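# Move clothes rail from wall hooks onto counter

## Task

Lift the clothes rail free of both wall hooks and set it down lying flat on the counter, turned no more than 30° away from parallel with the wall, with its centre sideways between the two hooks and 18 to 28 cm out from the wall. Then open the gripper and back the arm away: the rail must not still be in the gripper when the result is checked, and it has to stay in that placement on its own, not because the robot is holding it there.

## Robot and tools

Robot: a single six-joint xArm6 with one parallel two-finger gripper. There is only one arm, so every motion argument is a single row. Nothing else is yours to move. Things may occasionally tug a part you hold or nudge a loose object.

Scene frame: origin on the table top under the arm's base, +z up, +x forward, +y to the left when facing along +x. The base may sit slightly tilted. Gripper frame: fingers extend along its +z, close and open along its y. The reported end_effector_position (link pinch) sits midway between the closed finger pads, roughly 2 cm short of the tips; closing pushes the tips about 10 mm further along +z.

The row (used by both motion tools): 7 numbers, each in [-1, 1], ordered dx, dy, dz, rx, ry, rz, opening. The first six are an offset, not a pose: they are expressed in the gripper's own axes and counted from the gripper pose printed in the most recent result that shows one (before any such result in this scene, or for a second call inside one reply, from wherever the robot is when the action begins). Scale: 1.0 equals 0.6 m for dx/dy/dz and 180 degrees for rotation; rx, ry, rz form one rotation vector. opening is absolute, not an offset: +1 is fully open (0.084 m), -1 fully closed. Because offsets refer back to that last shown pose, sending all zeros does not pause the arm; it pulls it back to that pose.

execute_actions: argument actions is a list holding at most one item. Empty list: no command, just returns the state. Action: {"rows": [[7 numbers], ...], "steps": n} with 1 to 15 rows and steps up to 15 (default 15), each step 1/30 s; each row is one step, and the final row repeats to fill the remaining steps. Every row is measured from the same reference pose, not from the previous row. Wait: {"steps": n}, n up to 300, counted from the previous result so your reply time is included. Optional pictures (boolean) turns the three camera images on or off; they come by default.

move: target is one row as above (offset plus absolute opening). It drives the gripper along a straight line toward that target over 0.5 to 10 s; longer paths are cut off at 10 s. speed is the top path speed in m/s, from 0.002 to 0.5, default 0.25; turning is capped at twice that value in rad/s. The opening is applied when the move begins. The path ignores obstacles, the real gripper lags and can overshoot the speed, especially with the arm nearly stretched out. The result adds a move: line giving how it ended (done, off_target, moving, held, fault), any limits that acted (paced = the sent pose was clipped; held = a check blocked some steps, after which motion can jump faster) and the distance left to the target.

wait: seconds from 0 to 10; the robot gets nothing new. zoom_image: camera is cam_high, cam_low or cam_wrist (all 504x504); region is [x0, y0, x1, y1] in pixels from the top-left, at most 504 by 504. read_manual: optional section, only "licences"; moves nothing. finished_scene: scene is the integer number of the scene to close; irreversible, and it reports success.

Reading results: the state line gives end_effector_position (m), end_effector_quat_wxyz and linear/angular velocities in the scene frame; the printed position can be off, more so at long reach. grip_measured is the actual finger opening on the command scale. Also shown: Joint positions, joint torques (raw drive output with offsets and noise, never zero), and, when nothing is pending, a Hand target line with the pose the controller is currently heading to. "pose unreachable" means the clearance check altered or blocked a command; HELD marks the steps affected. MOTOR HOT appears at 65 °C; at 80 °C an OVER-TEMPERATURE FAULT applies the brakes until cooling.

Motion limits: each step the commanded pose is clipped to within 70 mm and 16 degrees of the measured one, so far targets need several actions; after an action the arm only continues to the last clipped pose. Position wins over orientation when both cannot be met. Joints turn at most 3.14 rad/s. Joint ranges (rad): waist -6.283 to 6.283, shoulder -2.059 to 2.094, elbow -3.927 to 0.192, forearm roll -6.283 to 6.283, wrist pitch -1.693 to 3.142, wrist roll -6.283 to 6.283.

Gripping: to keep hold, command an opening well under grip_measured; the bigger the gap, the stronger the squeeze (about 24 N per pad max). Returning exactly grip_measured still grips parts up to about 6 cm wide but wider ones can slip. Fast closing can squeeze too hard.

Avoid: knocking or dropping anything off the table (task fails), letting the rail fall, slamming, striking or shoving hard. Faster moves and targets set deeper past a contact press harder. Load limits (N m): waist 44, shoulder 44, elbow 26.4, forearm roll 26.4, wrist pitch 17.6, wrist roll 17.6, including the held rail's weight; reaching one triggers a TORQUE FAULT: the joint backs off, the arm freezes 10 s and the rest of the call is dropped. Holding the rail for long heats motors, so do not linger while carrying it. Prefer smooth, economical motion, and finish by opening the fingers and moving the gripper clear of the rail.

Each tool is called by a JSON object that holds its "fn" and its "kwargs", one argument or row to a line.

## Session

{"fn": "execute_actions", "kwargs": {
  "actions": []
}}

Scene clock: 0.00 s of 4700.00 s.
end_effector_position=(+0.2208, +0.3022, +0.3213) grip_measured=+1.00 end_effector_quat_wxyz=(+0.427, -0.026, +0.813, -0.395) end_effector_velocity=(-0.000, -0.000, -0.000) end_effector_angular_velocity=(-0.001, +0.001, -0.000)
Joint positions: [ 1.561  0.043 -1.074 -0.905  1.919 -1.547  0.084]
Joint velocities: [ 0.     0.     0.     0.     0.    -0.001  0.   ]
Joint torques (N m, as the arm reports them, + toward a larger angle): no reading
Hand target: +0.221, +0.302, +0.321; +0.427, -0.026, +0.813, -0.395

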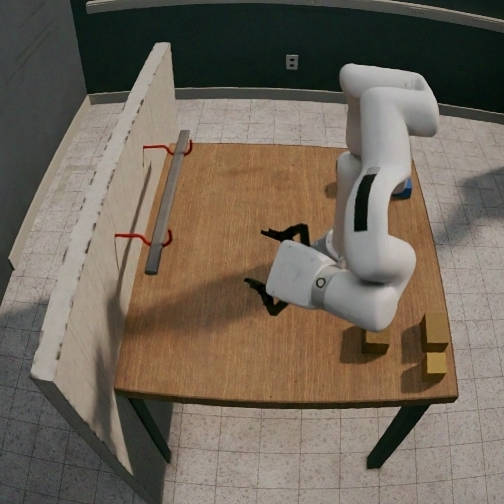

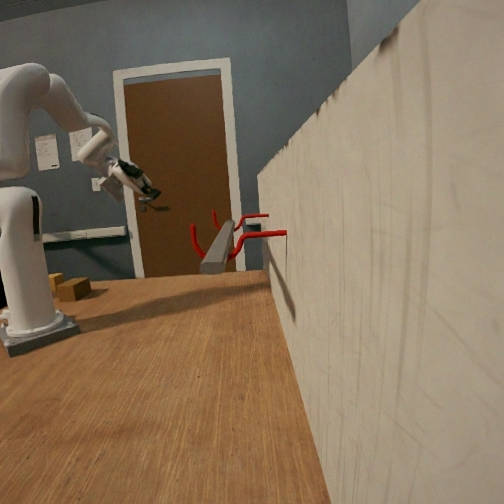

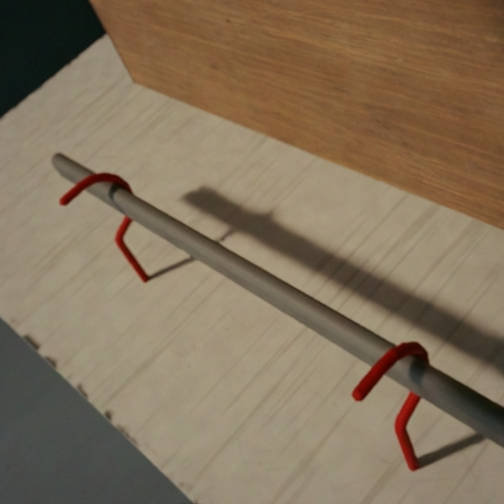

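{"fn": "move", "kwargs": {
  "target": [-0.077,-0.334,0.44,0.017,0.437,0.446,1],
  "speed": 0.3
}}

Scene clock: 8.47 s of 4700.00 s.
end_effector_position=(+0.3801, +0.0163, +0.4007) grip_measured=+1.00 end_effector_quat_wxyz=(+0.001, +0.709, +0.706, -0.002) end_effector_velocity=(+0.001, -0.001, +0.001) end_effector_angular_velocity=(+0.007, -0.001, -0.007)
Joint positions: [ 0.04  -0.349 -1.236  0.013  1.57  -1.549  0.084]
Joint velocities: [-0.008  0.002 -0.004  0.007  0.001 -0.001 -0.   ]
Joint torques (N m, as the arm reports them, + toward a larger angle): [  0.5  -10.92 -18.26  -0.09  -1.81   0.2 ]
Hand target: +0.380, +0.016, +0.401; +0.001, +0.709, +0.705, -0.002
Off the commanded pose: 0.002 m, 0 deg.
After step 90, 1.73 s passed at rest.
move: done

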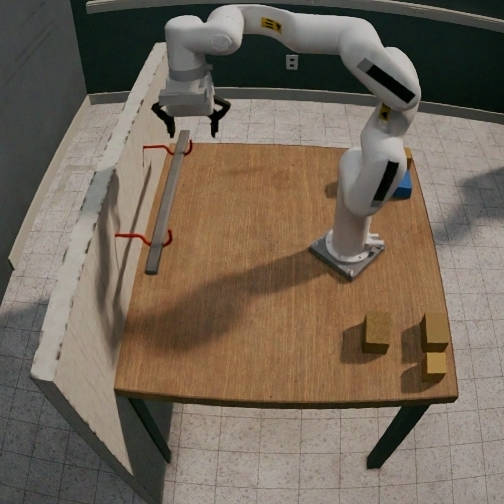

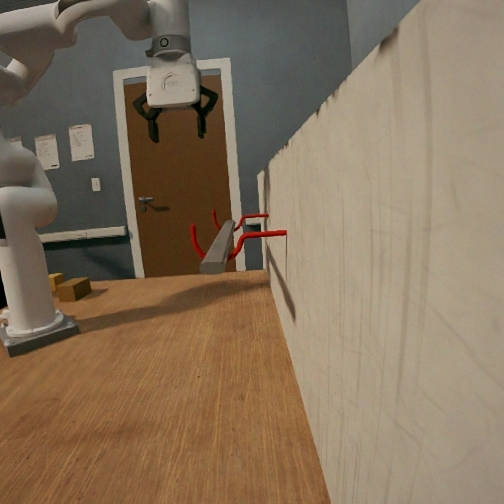

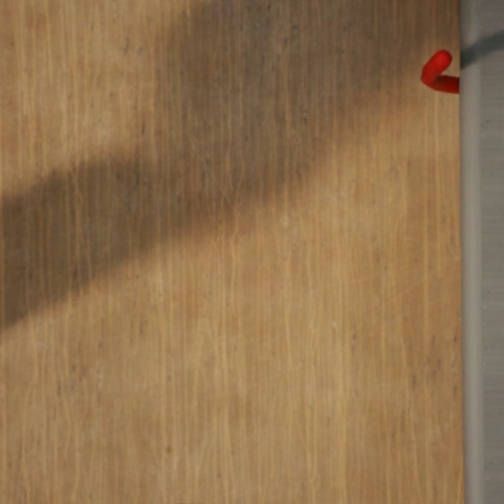

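{"fn": "move", "kwargs": {
  "target": [0,0.14,0.2,0,0,0,1]
}}

Scene clock: 10.67 s of 4700.00 s.
end_effector_position=(+0.4637, +0.0160, +0.2810) grip_measured=+1.00 end_effector_quat_wxyz=(+0.002, +0.708, +0.706, -0.001) end_effector_velocity=(-0.001, -0.000, -0.005) end_effector_angular_velocity=(-0.001, +0.009, +0.001)
Joint positions: [ 0.041 -0.08  -1.158  0.014  1.222 -1.553  0.084]
Joint velocities: [ 0.     0.007  0.004 -0.001 -0.002 -0.001  0.   ]
Joint torques (N m, as the arm reports them, + toward a larger angle): [  0.42 -15.7  -18.85  -0.15  -1.72   0.23]
Hand target: +0.464, +0.016, +0.280; +0.001, +0.708, +0.706, -0.002
Off the commanded pose: 0.001 m, 0 deg.
move: done

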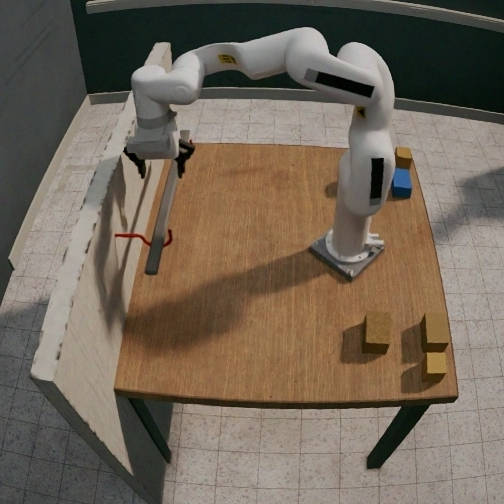

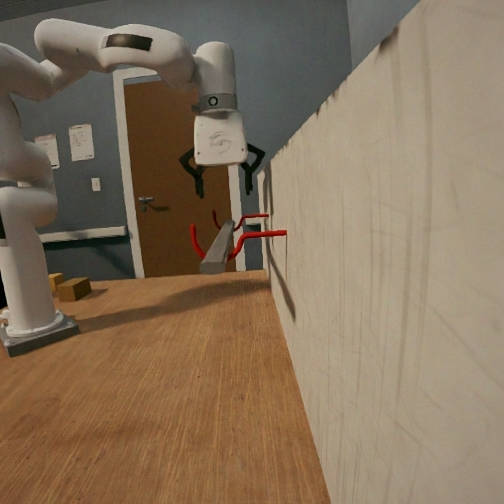

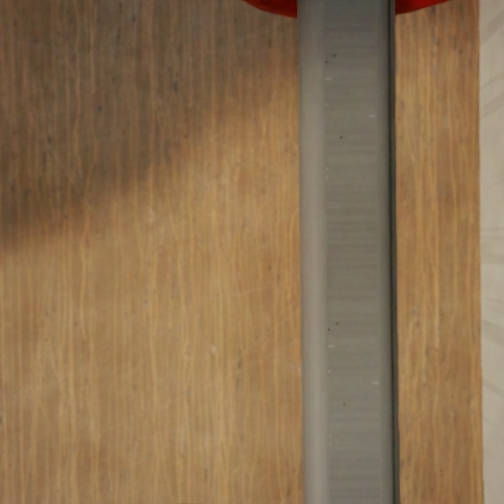

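{"fn": "move", "kwargs": {
  "target": [-0.025,0,0.135,0,0,0,0.3],
  "speed": 0.15
}}

{"fn": "zoom_image", "kwargs": {
  "camera": "cam_low",
  "region": [170,170,290,290]
}}

{"fn": "zoom_image", "kwargs": {
  "camera": "cam_high",
  "region": [90,120,250,280]
}}

Scene clock: 14.33 s of 4700.00 s.
end_effector_position=(+0.4638, +0.0010, +0.2007) grip_measured=+0.29 end_effector_quat_wxyz=(+0.002, +0.708, +0.706, -0.001) end_effector_velocity=(-0.002, -0.000, -0.006) end_effector_angular_velocity=(+0.001, +0.010, +0.000)
Joint positions: [ 0.012 -0.014 -0.996  0.016  0.993 -1.587  0.056]
Joint velocities: [-0.001  0.007  0.007  0.001 -0.005 -0.002 -0.   ]
Joint torques (N m, as the arm reports them, + toward a larger angle): [  0.04 -16.29 -18.12   0.14  -1.81   0.22]
Hand target: +0.464, +0.001, +0.200; +0.001, +0.708, +0.706, -0.001
Off the commanded pose: 0.001 m, 0 deg.
move: done

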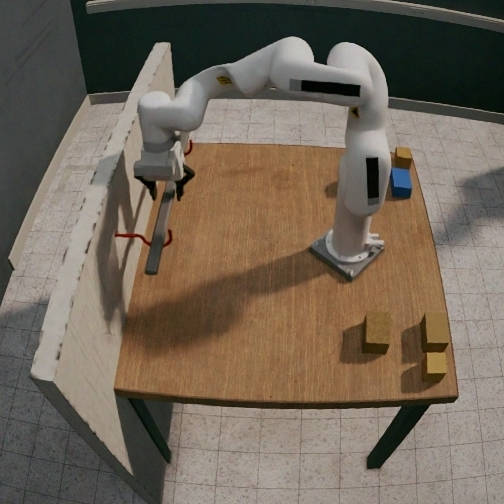

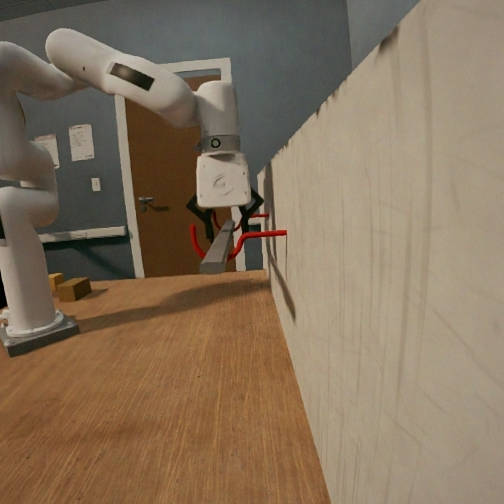

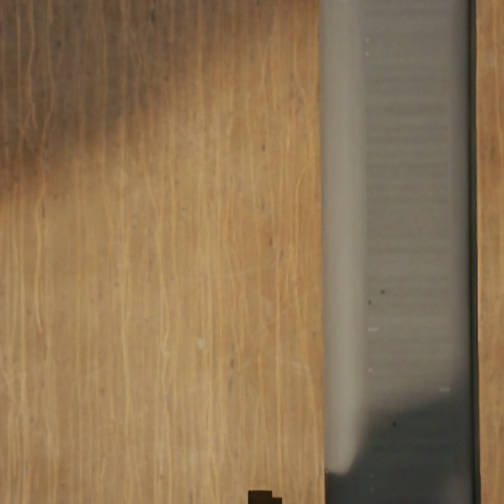

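Region (170, 170, 290, 290) of cam_low's 504x504 image, scaled by 4.200, with more detail than that image has.

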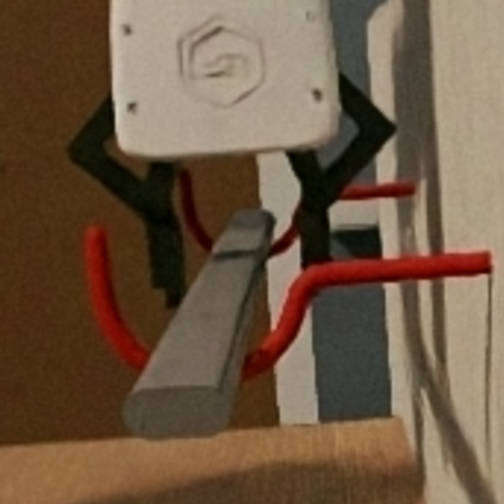

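Region (90, 120, 250, 280) of cam_high's 504x504 image, scaled by 3.150, with more detail than that image has.

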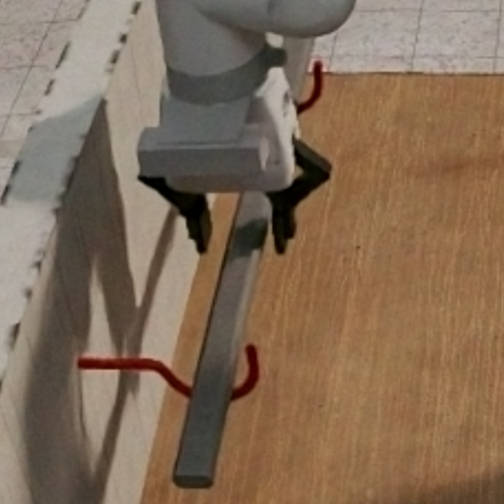

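{"fn": "execute_actions", "kwargs": {
  "actions": [
    {"rows":[[0,-0.002,0,0,0,0,0.2],[0,-0.004,0,0,0,0,0.1],[0,-0.005,0,0,0,0,0],[0,-0.005,0,0,0,0,-0.1],[0,-0.005,0,0,0,0,-0.2],[0,-0.005,0,0,0,0,-0.25],[0,-0.005,0,0,0,0,-0.3],[0,-0.005,0,0,0,0,-0.35],[0,-0.005,0,0,0,0,-0.4],[0,-0.005,0,0,0,0,-0.5],[0,-0.005,0,0,0,0,-0.7],[0,-0.005,0,0,0,0,-1]]}
  ],
  "pictures": false
}}

{"fn": "move", "kwargs": {
  "target": [0,0,-0.03,0,0,0,-1],
  "speed": 0.04
}}

{"fn": "zoom_image", "kwargs": {
  "camera": "cam_low",
  "region": [170,170,290,290]
}}

Scene clock: 17.07 s of 4700.00 s.
end_effector_position=(+0.4606, +0.0010, +0.2004) grip_measured=-0.34 end_effector_quat_wxyz=(+0.002, +0.708, +0.706, -0.001) end_effector_velocity=(+0.000, +0.000, +0.000) end_effector_angular_velocity=(-0.000, -0.001, +0.000)
Joint positions: [ 0.012 -0.024 -0.984  0.016  0.992 -1.587  0.029]
Joint velocities: [ 0.001 -0.    -0.    -0.    -0.001  0.    -0.   ]
Joint torques (N m, as the arm reports them, + toward a larger angle): [  0.25 -16.52 -19.39   0.04  -2.14   0.25]
Hand target: +0.461, +0.001, +0.201; +0.002, +0.708, +0.706, -0.001
Off the commanded pose: 0.000 m, 0 deg.
Steps of this call (steps 1 to 67: nothing new was sent; steps 68 to 82: all 15 steps of this action). Readings (end_effector_position):
68: (+0.4635, +0.0009, +0.2000)
69: (+0.4632, +0.0010, +0.2001)
71: (+0.4621, +0.0010, +0.2004)
75: (+0.4605, +0.0010, +0.2003)
82: the state above

Scene clock: 18.07 s of 4700.00 s.
end_effector_position=(+0.4606, +0.0010, +0.2183) grip_measured=-0.34 end_effector_quat_wxyz=(+0.002, +0.708, +0.706, -0.001) end_effector_velocity=(-0.001, +0.000, +0.000) end_effector_angular_velocity=(-0.000, +0.004, +0.001)
Joint positions: [ 0.011 -0.044 -1.014  0.016  1.042 -1.587  0.029]
Joint velocities: [ 0.    -0.001 -0.001 -0.001  0.005 -0.     0.   ]
Joint torques (N m, as the arm reports them, + toward a larger angle): [  0.07 -17.06 -19.76  -0.1   -1.82   0.14]
Hand target: +0.461, +0.001, +0.219; +0.002, +0.708, +0.706, -0.001
Off the commanded pose: 0.000 m, 0 deg.
move: done

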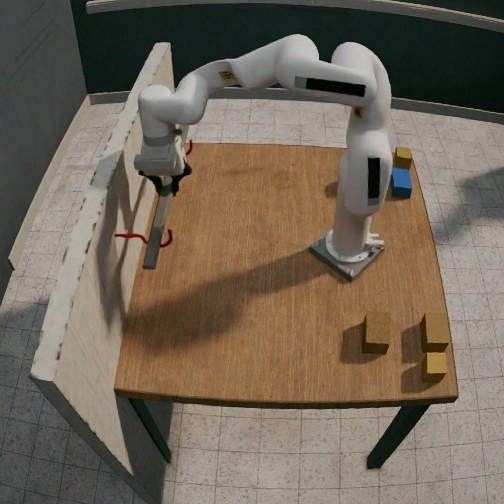

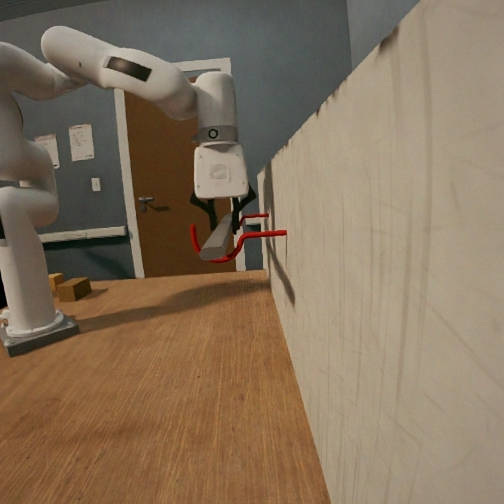

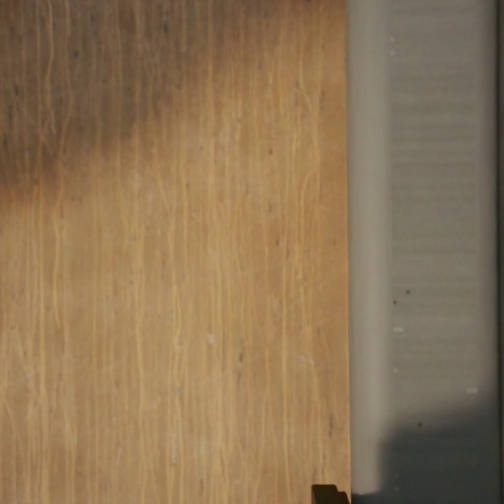

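Region (170, 170, 290, 290) of cam_low's 504x504 image, scaled by 4.200, with more detail than that image has.

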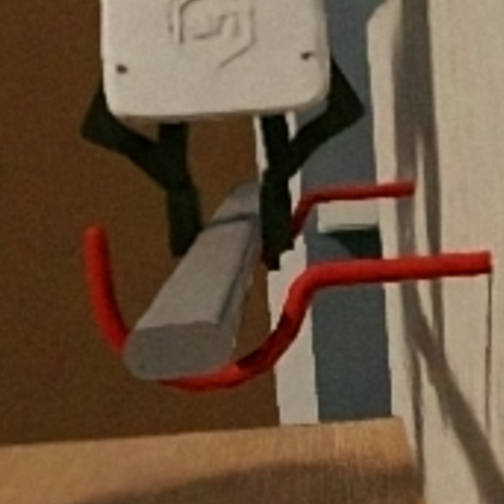

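{"fn": "move", "kwargs": {
  "target": [0,0,-0.105,0,0,0,-1],
  "speed": 0.15
}}

Scene clock: 19.80 s of 4700.00 s.
end_effector_position=(+0.4604, +0.0011, +0.2803) grip_measured=-0.34 end_effector_quat_wxyz=(+0.001, +0.708, +0.706, -0.002) end_effector_velocity=(+0.001, -0.000, +0.004) end_effector_angular_velocity=(-0.001, -0.002, +0.001)
Joint positions: [ 0.008 -0.09  -1.145  0.014  1.221 -1.586  0.029]
Joint velocities: [-0.001  0.    -0.011 -0.001  0.008 -0.001 -0.   ]
Joint torques (N m, as the arm reports them, + toward a larger angle): [  0.37 -16.65 -20.3    0.07  -1.83   0.27]
Hand target: +0.461, +0.001, +0.281; +0.002, +0.708, +0.706, -0.001
Off the commanded pose: 0.001 m, 0 deg.
move: done

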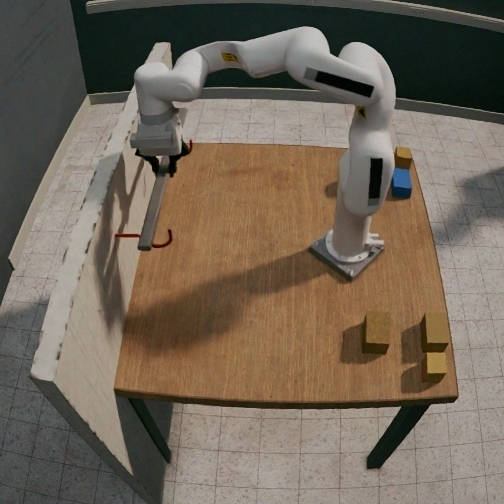

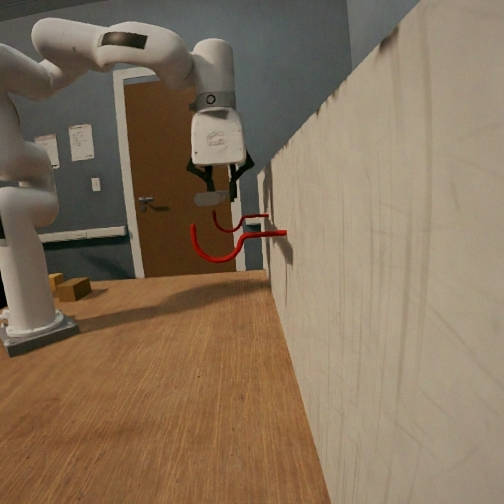

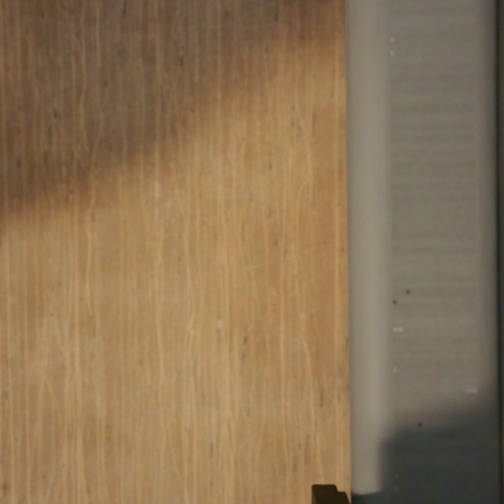

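{"fn": "move", "kwargs": {
  "target": [0,-0.22,0,0,0,0,-1]
}}

{"fn": "move", "kwargs": {
  "target": [0,0,0.4,0,0,0,-1]
}}

{"fn": "zoom_image", "kwargs": {
  "camera": "cam_low",
  "region": [90,250,250,410]
}}

Scene clock: 21.63 s of 4700.00 s.
end_effector_position=(+0.3286, +0.0013, +0.2809) grip_measured=-0.34 end_effector_quat_wxyz=(+0.001, +0.708, +0.706, -0.002) end_effector_velocity=(-0.002, -0.000, +0.000) end_effector_angular_velocity=(+0.000, -0.001, +0.000)
Joint positions: [ 0.003 -0.559 -0.725  0.014  1.27  -1.591  0.029]
Joint velocities: [-0.001 -0.008  0.005  0.     0.002 -0.001  0.   ]
Joint torques (N m, as the arm reports them, + toward a larger angle): [  0.52  -9.16 -20.34  -0.11  -1.86   0.17]
Hand target: +0.328, +0.001, +0.281; +0.001, +0.708, +0.706, -0.002
Off the commanded pose: 0.001 m, 0 deg.
move: done

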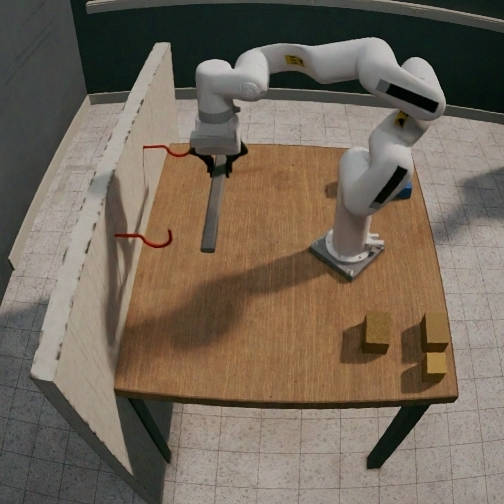

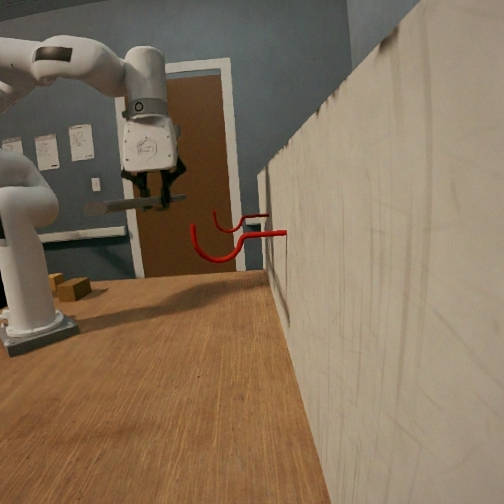

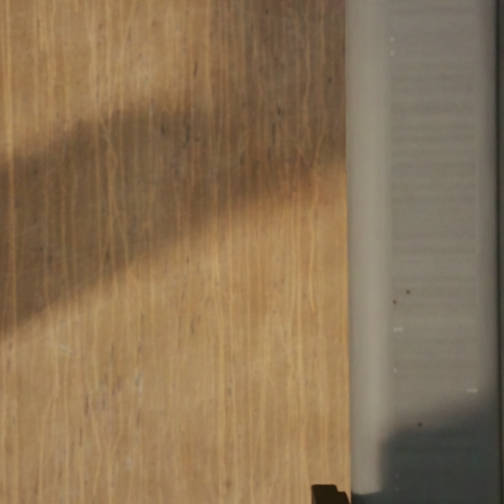

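Scene clock: 23.20 s of 4700.00 s.
end_effector_position=(+0.3275, +0.0017, +0.0406) grip_measured=-0.34 end_effector_quat_wxyz=(+0.000, +0.708, +0.707, -0.002) end_effector_velocity=(+0.004, -0.002, +0.001) end_effector_angular_velocity=(-0.000, -0.009, -0.003)
Joint positions: [ 0.023 -0.06  -0.363  0.037  0.41  -1.603  0.029]
Joint velocities: [-0.005  0.005 -0.006  0.    -0.008 -0.002 -0.   ]
Joint torques (N m, as the arm reports them, + toward a larger angle): [ -3.8  -13.51 -14.42  -0.29  -2.01   0.21]
Hand target: +0.328, +0.001, +0.040; +0.000, +0.708, +0.706, -0.002
Off the commanded pose: 0.002 m, 0 deg.
move: done

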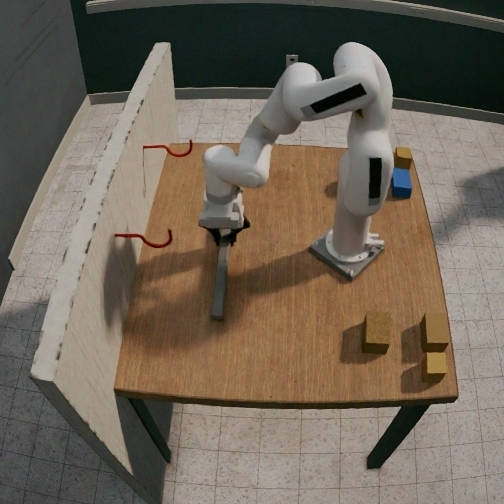

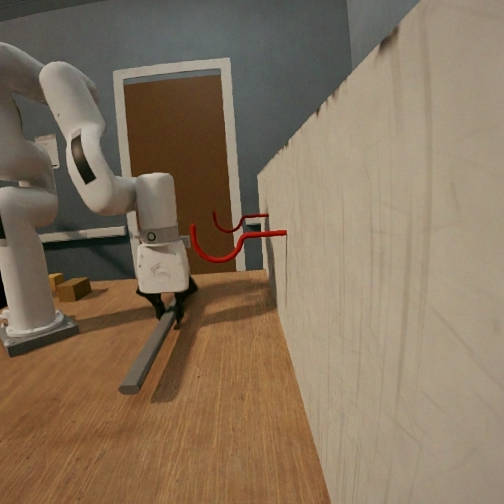

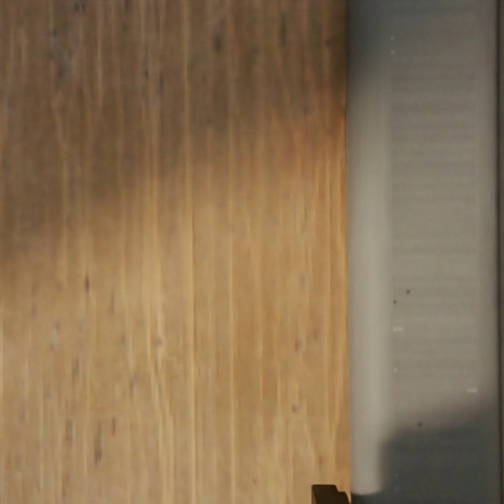

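Region (90, 250, 250, 410) of cam_low's 504x504 image, scaled by 3.150, with more detail than that image has.

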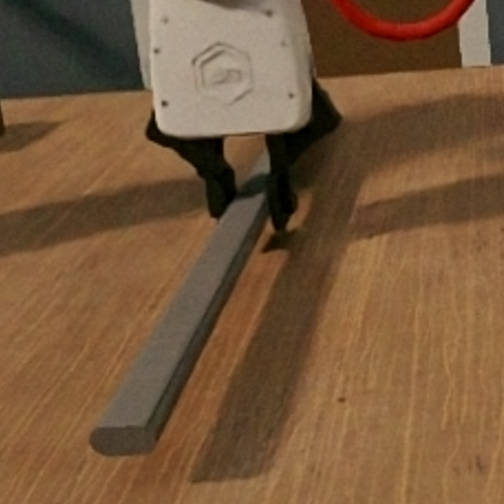

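{"fn": "move", "kwargs": {
  "target": [0,0,0.029,0,0,0,-1],
  "speed": 0.02
}}

Scene clock: 25.67 s of 4700.00 s.
end_effector_position=(+0.3274, +0.0018, +0.0232) grip_measured=-0.34 end_effector_quat_wxyz=(+0.000, +0.707, +0.707, -0.002) end_effector_velocity=(+0.001, -0.000, -0.000) end_effector_angular_velocity=(-0.000, -0.002, +0.001)
Joint positions: [ 0.026  0.011 -0.365  0.044  0.34  -1.608  0.029]
Joint velocities: [ 0.     0.004 -0.002 -0.    -0.004  0.     0.   ]
Joint torques (N m, as the arm reports them, + toward a larger angle): [  0.47 -13.38 -12.26   0.    -1.82   0.16]
Hand target: +0.327, +0.002, +0.023; +0.000, +0.707, +0.707, -0.002
Off the commanded pose: 0.000 m, 0 deg.
move: done

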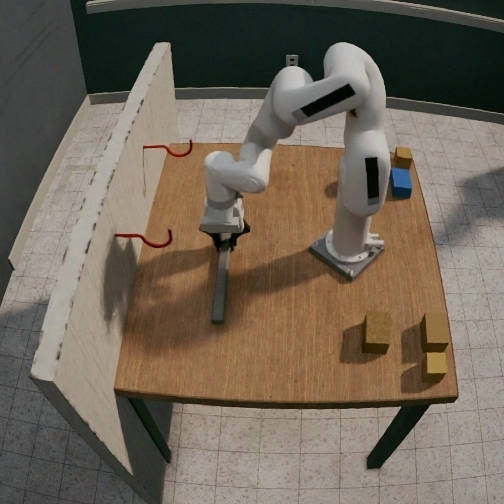

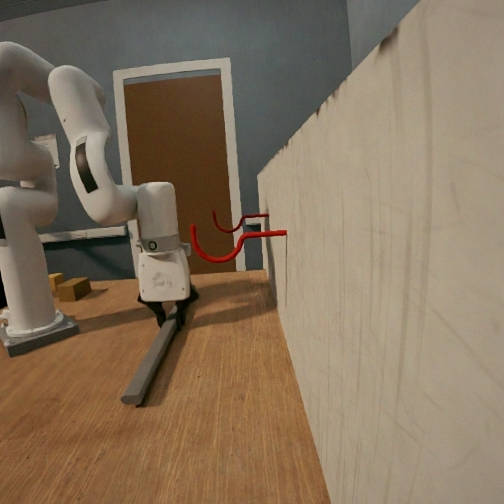

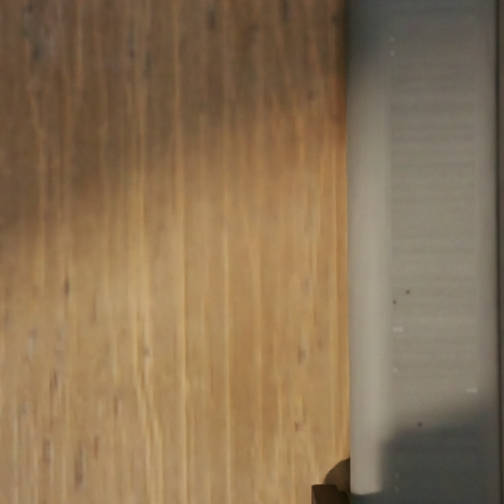

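{"fn": "move", "kwargs": {
  "target": [0,0,0.003,0,0,0,-1],
  "speed": 0.01
}}

{"fn": "execute_actions", "kwargs": {
  "actions": [
    {"rows":[[0,0,0,0,0,0,-0.3],[0,0,0,0,0,0,-0.25],[0,0,0,0,0,0,-0.2],[0,0,0,0,0,0,-0.1],[0,0,0,0,0,0,0],[0,0,0,0,0,0,0.4]],"steps":12}
  ],
  "pictures": false
}}

{"fn": "move", "kwargs": {
  "target": [0,0,-0.3,0,0,0,0.4]
}}

Scene clock: 27.60 s of 4700.00 s.
end_effector_position=(+0.3274, +0.0018, +0.0214) grip_measured=-0.34 end_effector_quat_wxyz=(+0.000, +0.707, +0.707, -0.002) end_effector_velocity=(+0.000, -0.000, -0.000) end_effector_angular_velocity=(-0.000, -0.000, +0.000)
Joint positions: [ 0.026  0.018 -0.365  0.045  0.333 -1.609  0.029]
Joint velocities: [ 0.     0.002 -0.001 -0.    -0.002 -0.    -0.   ]
Joint torques (N m, as the arm reports them, + toward a larger angle): [  0.27 -12.83 -12.38   0.07  -1.89   0.29]
Hand target: +0.327, +0.002, +0.021; +0.000, +0.707, +0.707, -0.002
Off the commanded pose: 0.000 m, 0 deg.
move: done

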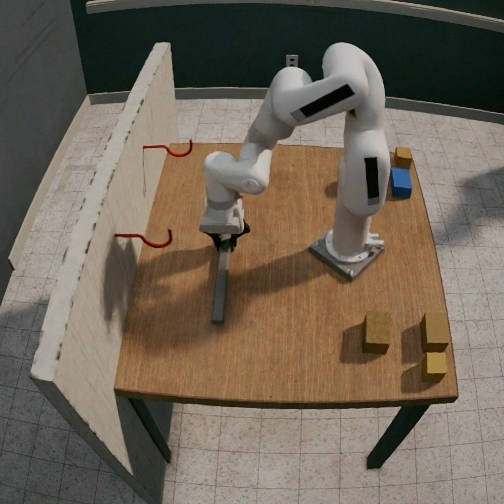

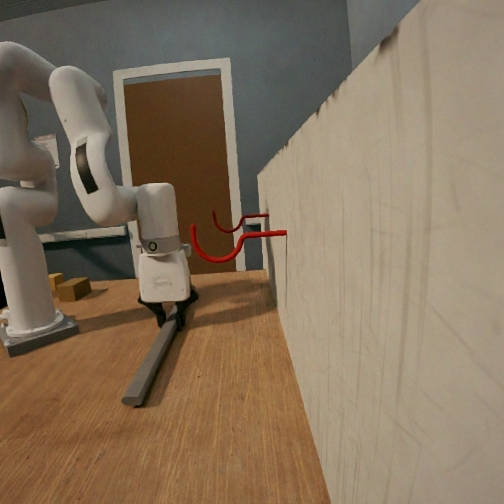

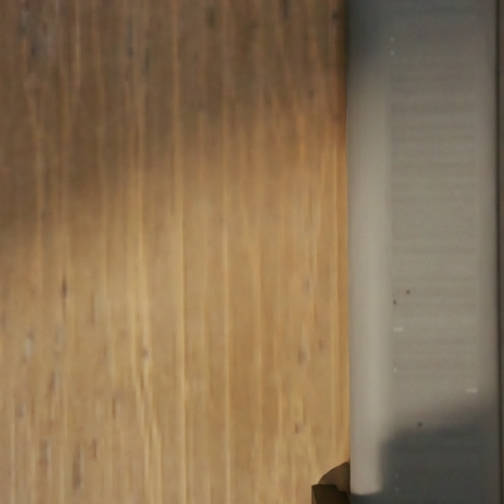

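Scene clock: 28.00 s of 4700.00 s.
end_effector_position=(+0.3275, +0.0018, +0.0215) grip_measured=+0.39 end_effector_quat_wxyz=(+0.000, +0.707, +0.707, -0.002) end_effector_velocity=(-0.001, -0.000, -0.001) end_effector_angular_velocity=(+0.000, +0.003, -0.000)
Joint positions: [ 0.026  0.018 -0.365  0.045  0.333 -1.609  0.061]
Joint velocities: [-0.     0.002  0.002  0.    -0.    -0.001 -0.   ]
Joint torques (N m, as the arm reports them, + toward a larger angle): [  0.32 -12.47 -11.76   0.18  -1.69   0.18]
Hand target: +0.327, +0.002, +0.021; +0.000, +0.707, +0.707, -0.002
Off the commanded pose: 0.000 m, 0 deg.
Steps of this call (steps 1 to 12: all 12 steps of this action). Readings (end_effector_position):
1: (+0.3274, +0.0018, +0.0214)
2: (+0.3274, +0.0018, +0.0214)
4: (+0.3279, +0.0018, +0.0218)
8: (+0.3278, +0.0018, +0.0217)
12: the state above

Scene clock: 29.50 s of 4700.00 s.
end_effector_position=(+0.3278, +0.0017, +0.2012) grip_measured=+0.39 end_effector_quat_wxyz=(+0.000, +0.708, +0.706, -0.003) end_effector_velocity=(+0.001, +0.000, +0.004) end_effector_angular_velocity=(+0.000, -0.007, -0.000)
Joint positions: [ 0.009 -0.495 -0.54   0.016  1.023 -1.59   0.061]
Joint velocities: [-0.    -0.006 -0.007  0.     0.006  0.     0.   ]
Joint torques (N m, as the arm reports them, + toward a larger angle): [  0.33  -8.64 -18.05  -0.01  -1.83   0.19]
Hand target: +0.328, +0.002, +0.202; +0.001, +0.708, +0.706, -0.002
Off the commanded pose: 0.001 m, 0 deg.
move: done

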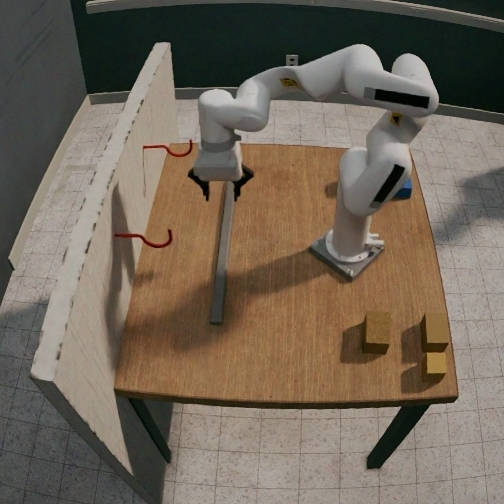

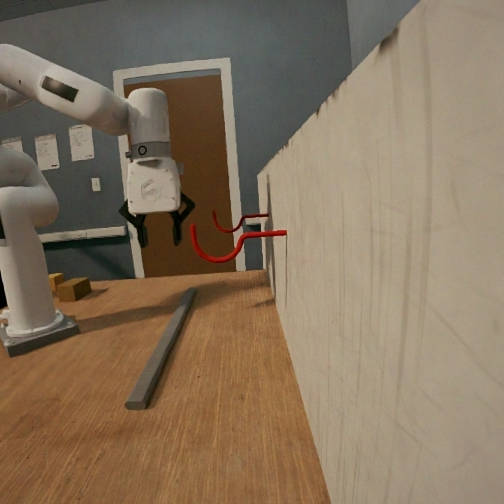

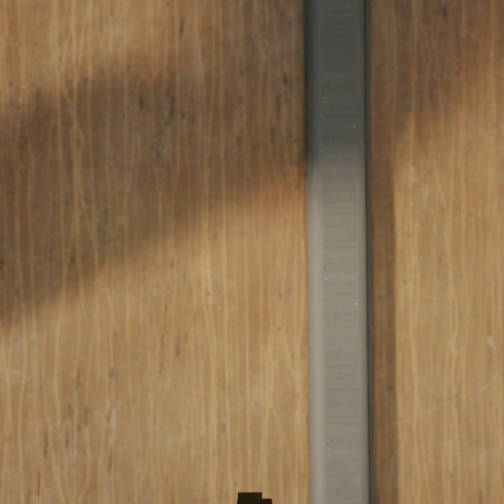

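{"fn": "finished_scene", "kwargs": {
  "scene": 1
}}

The scene is finished: the task was done.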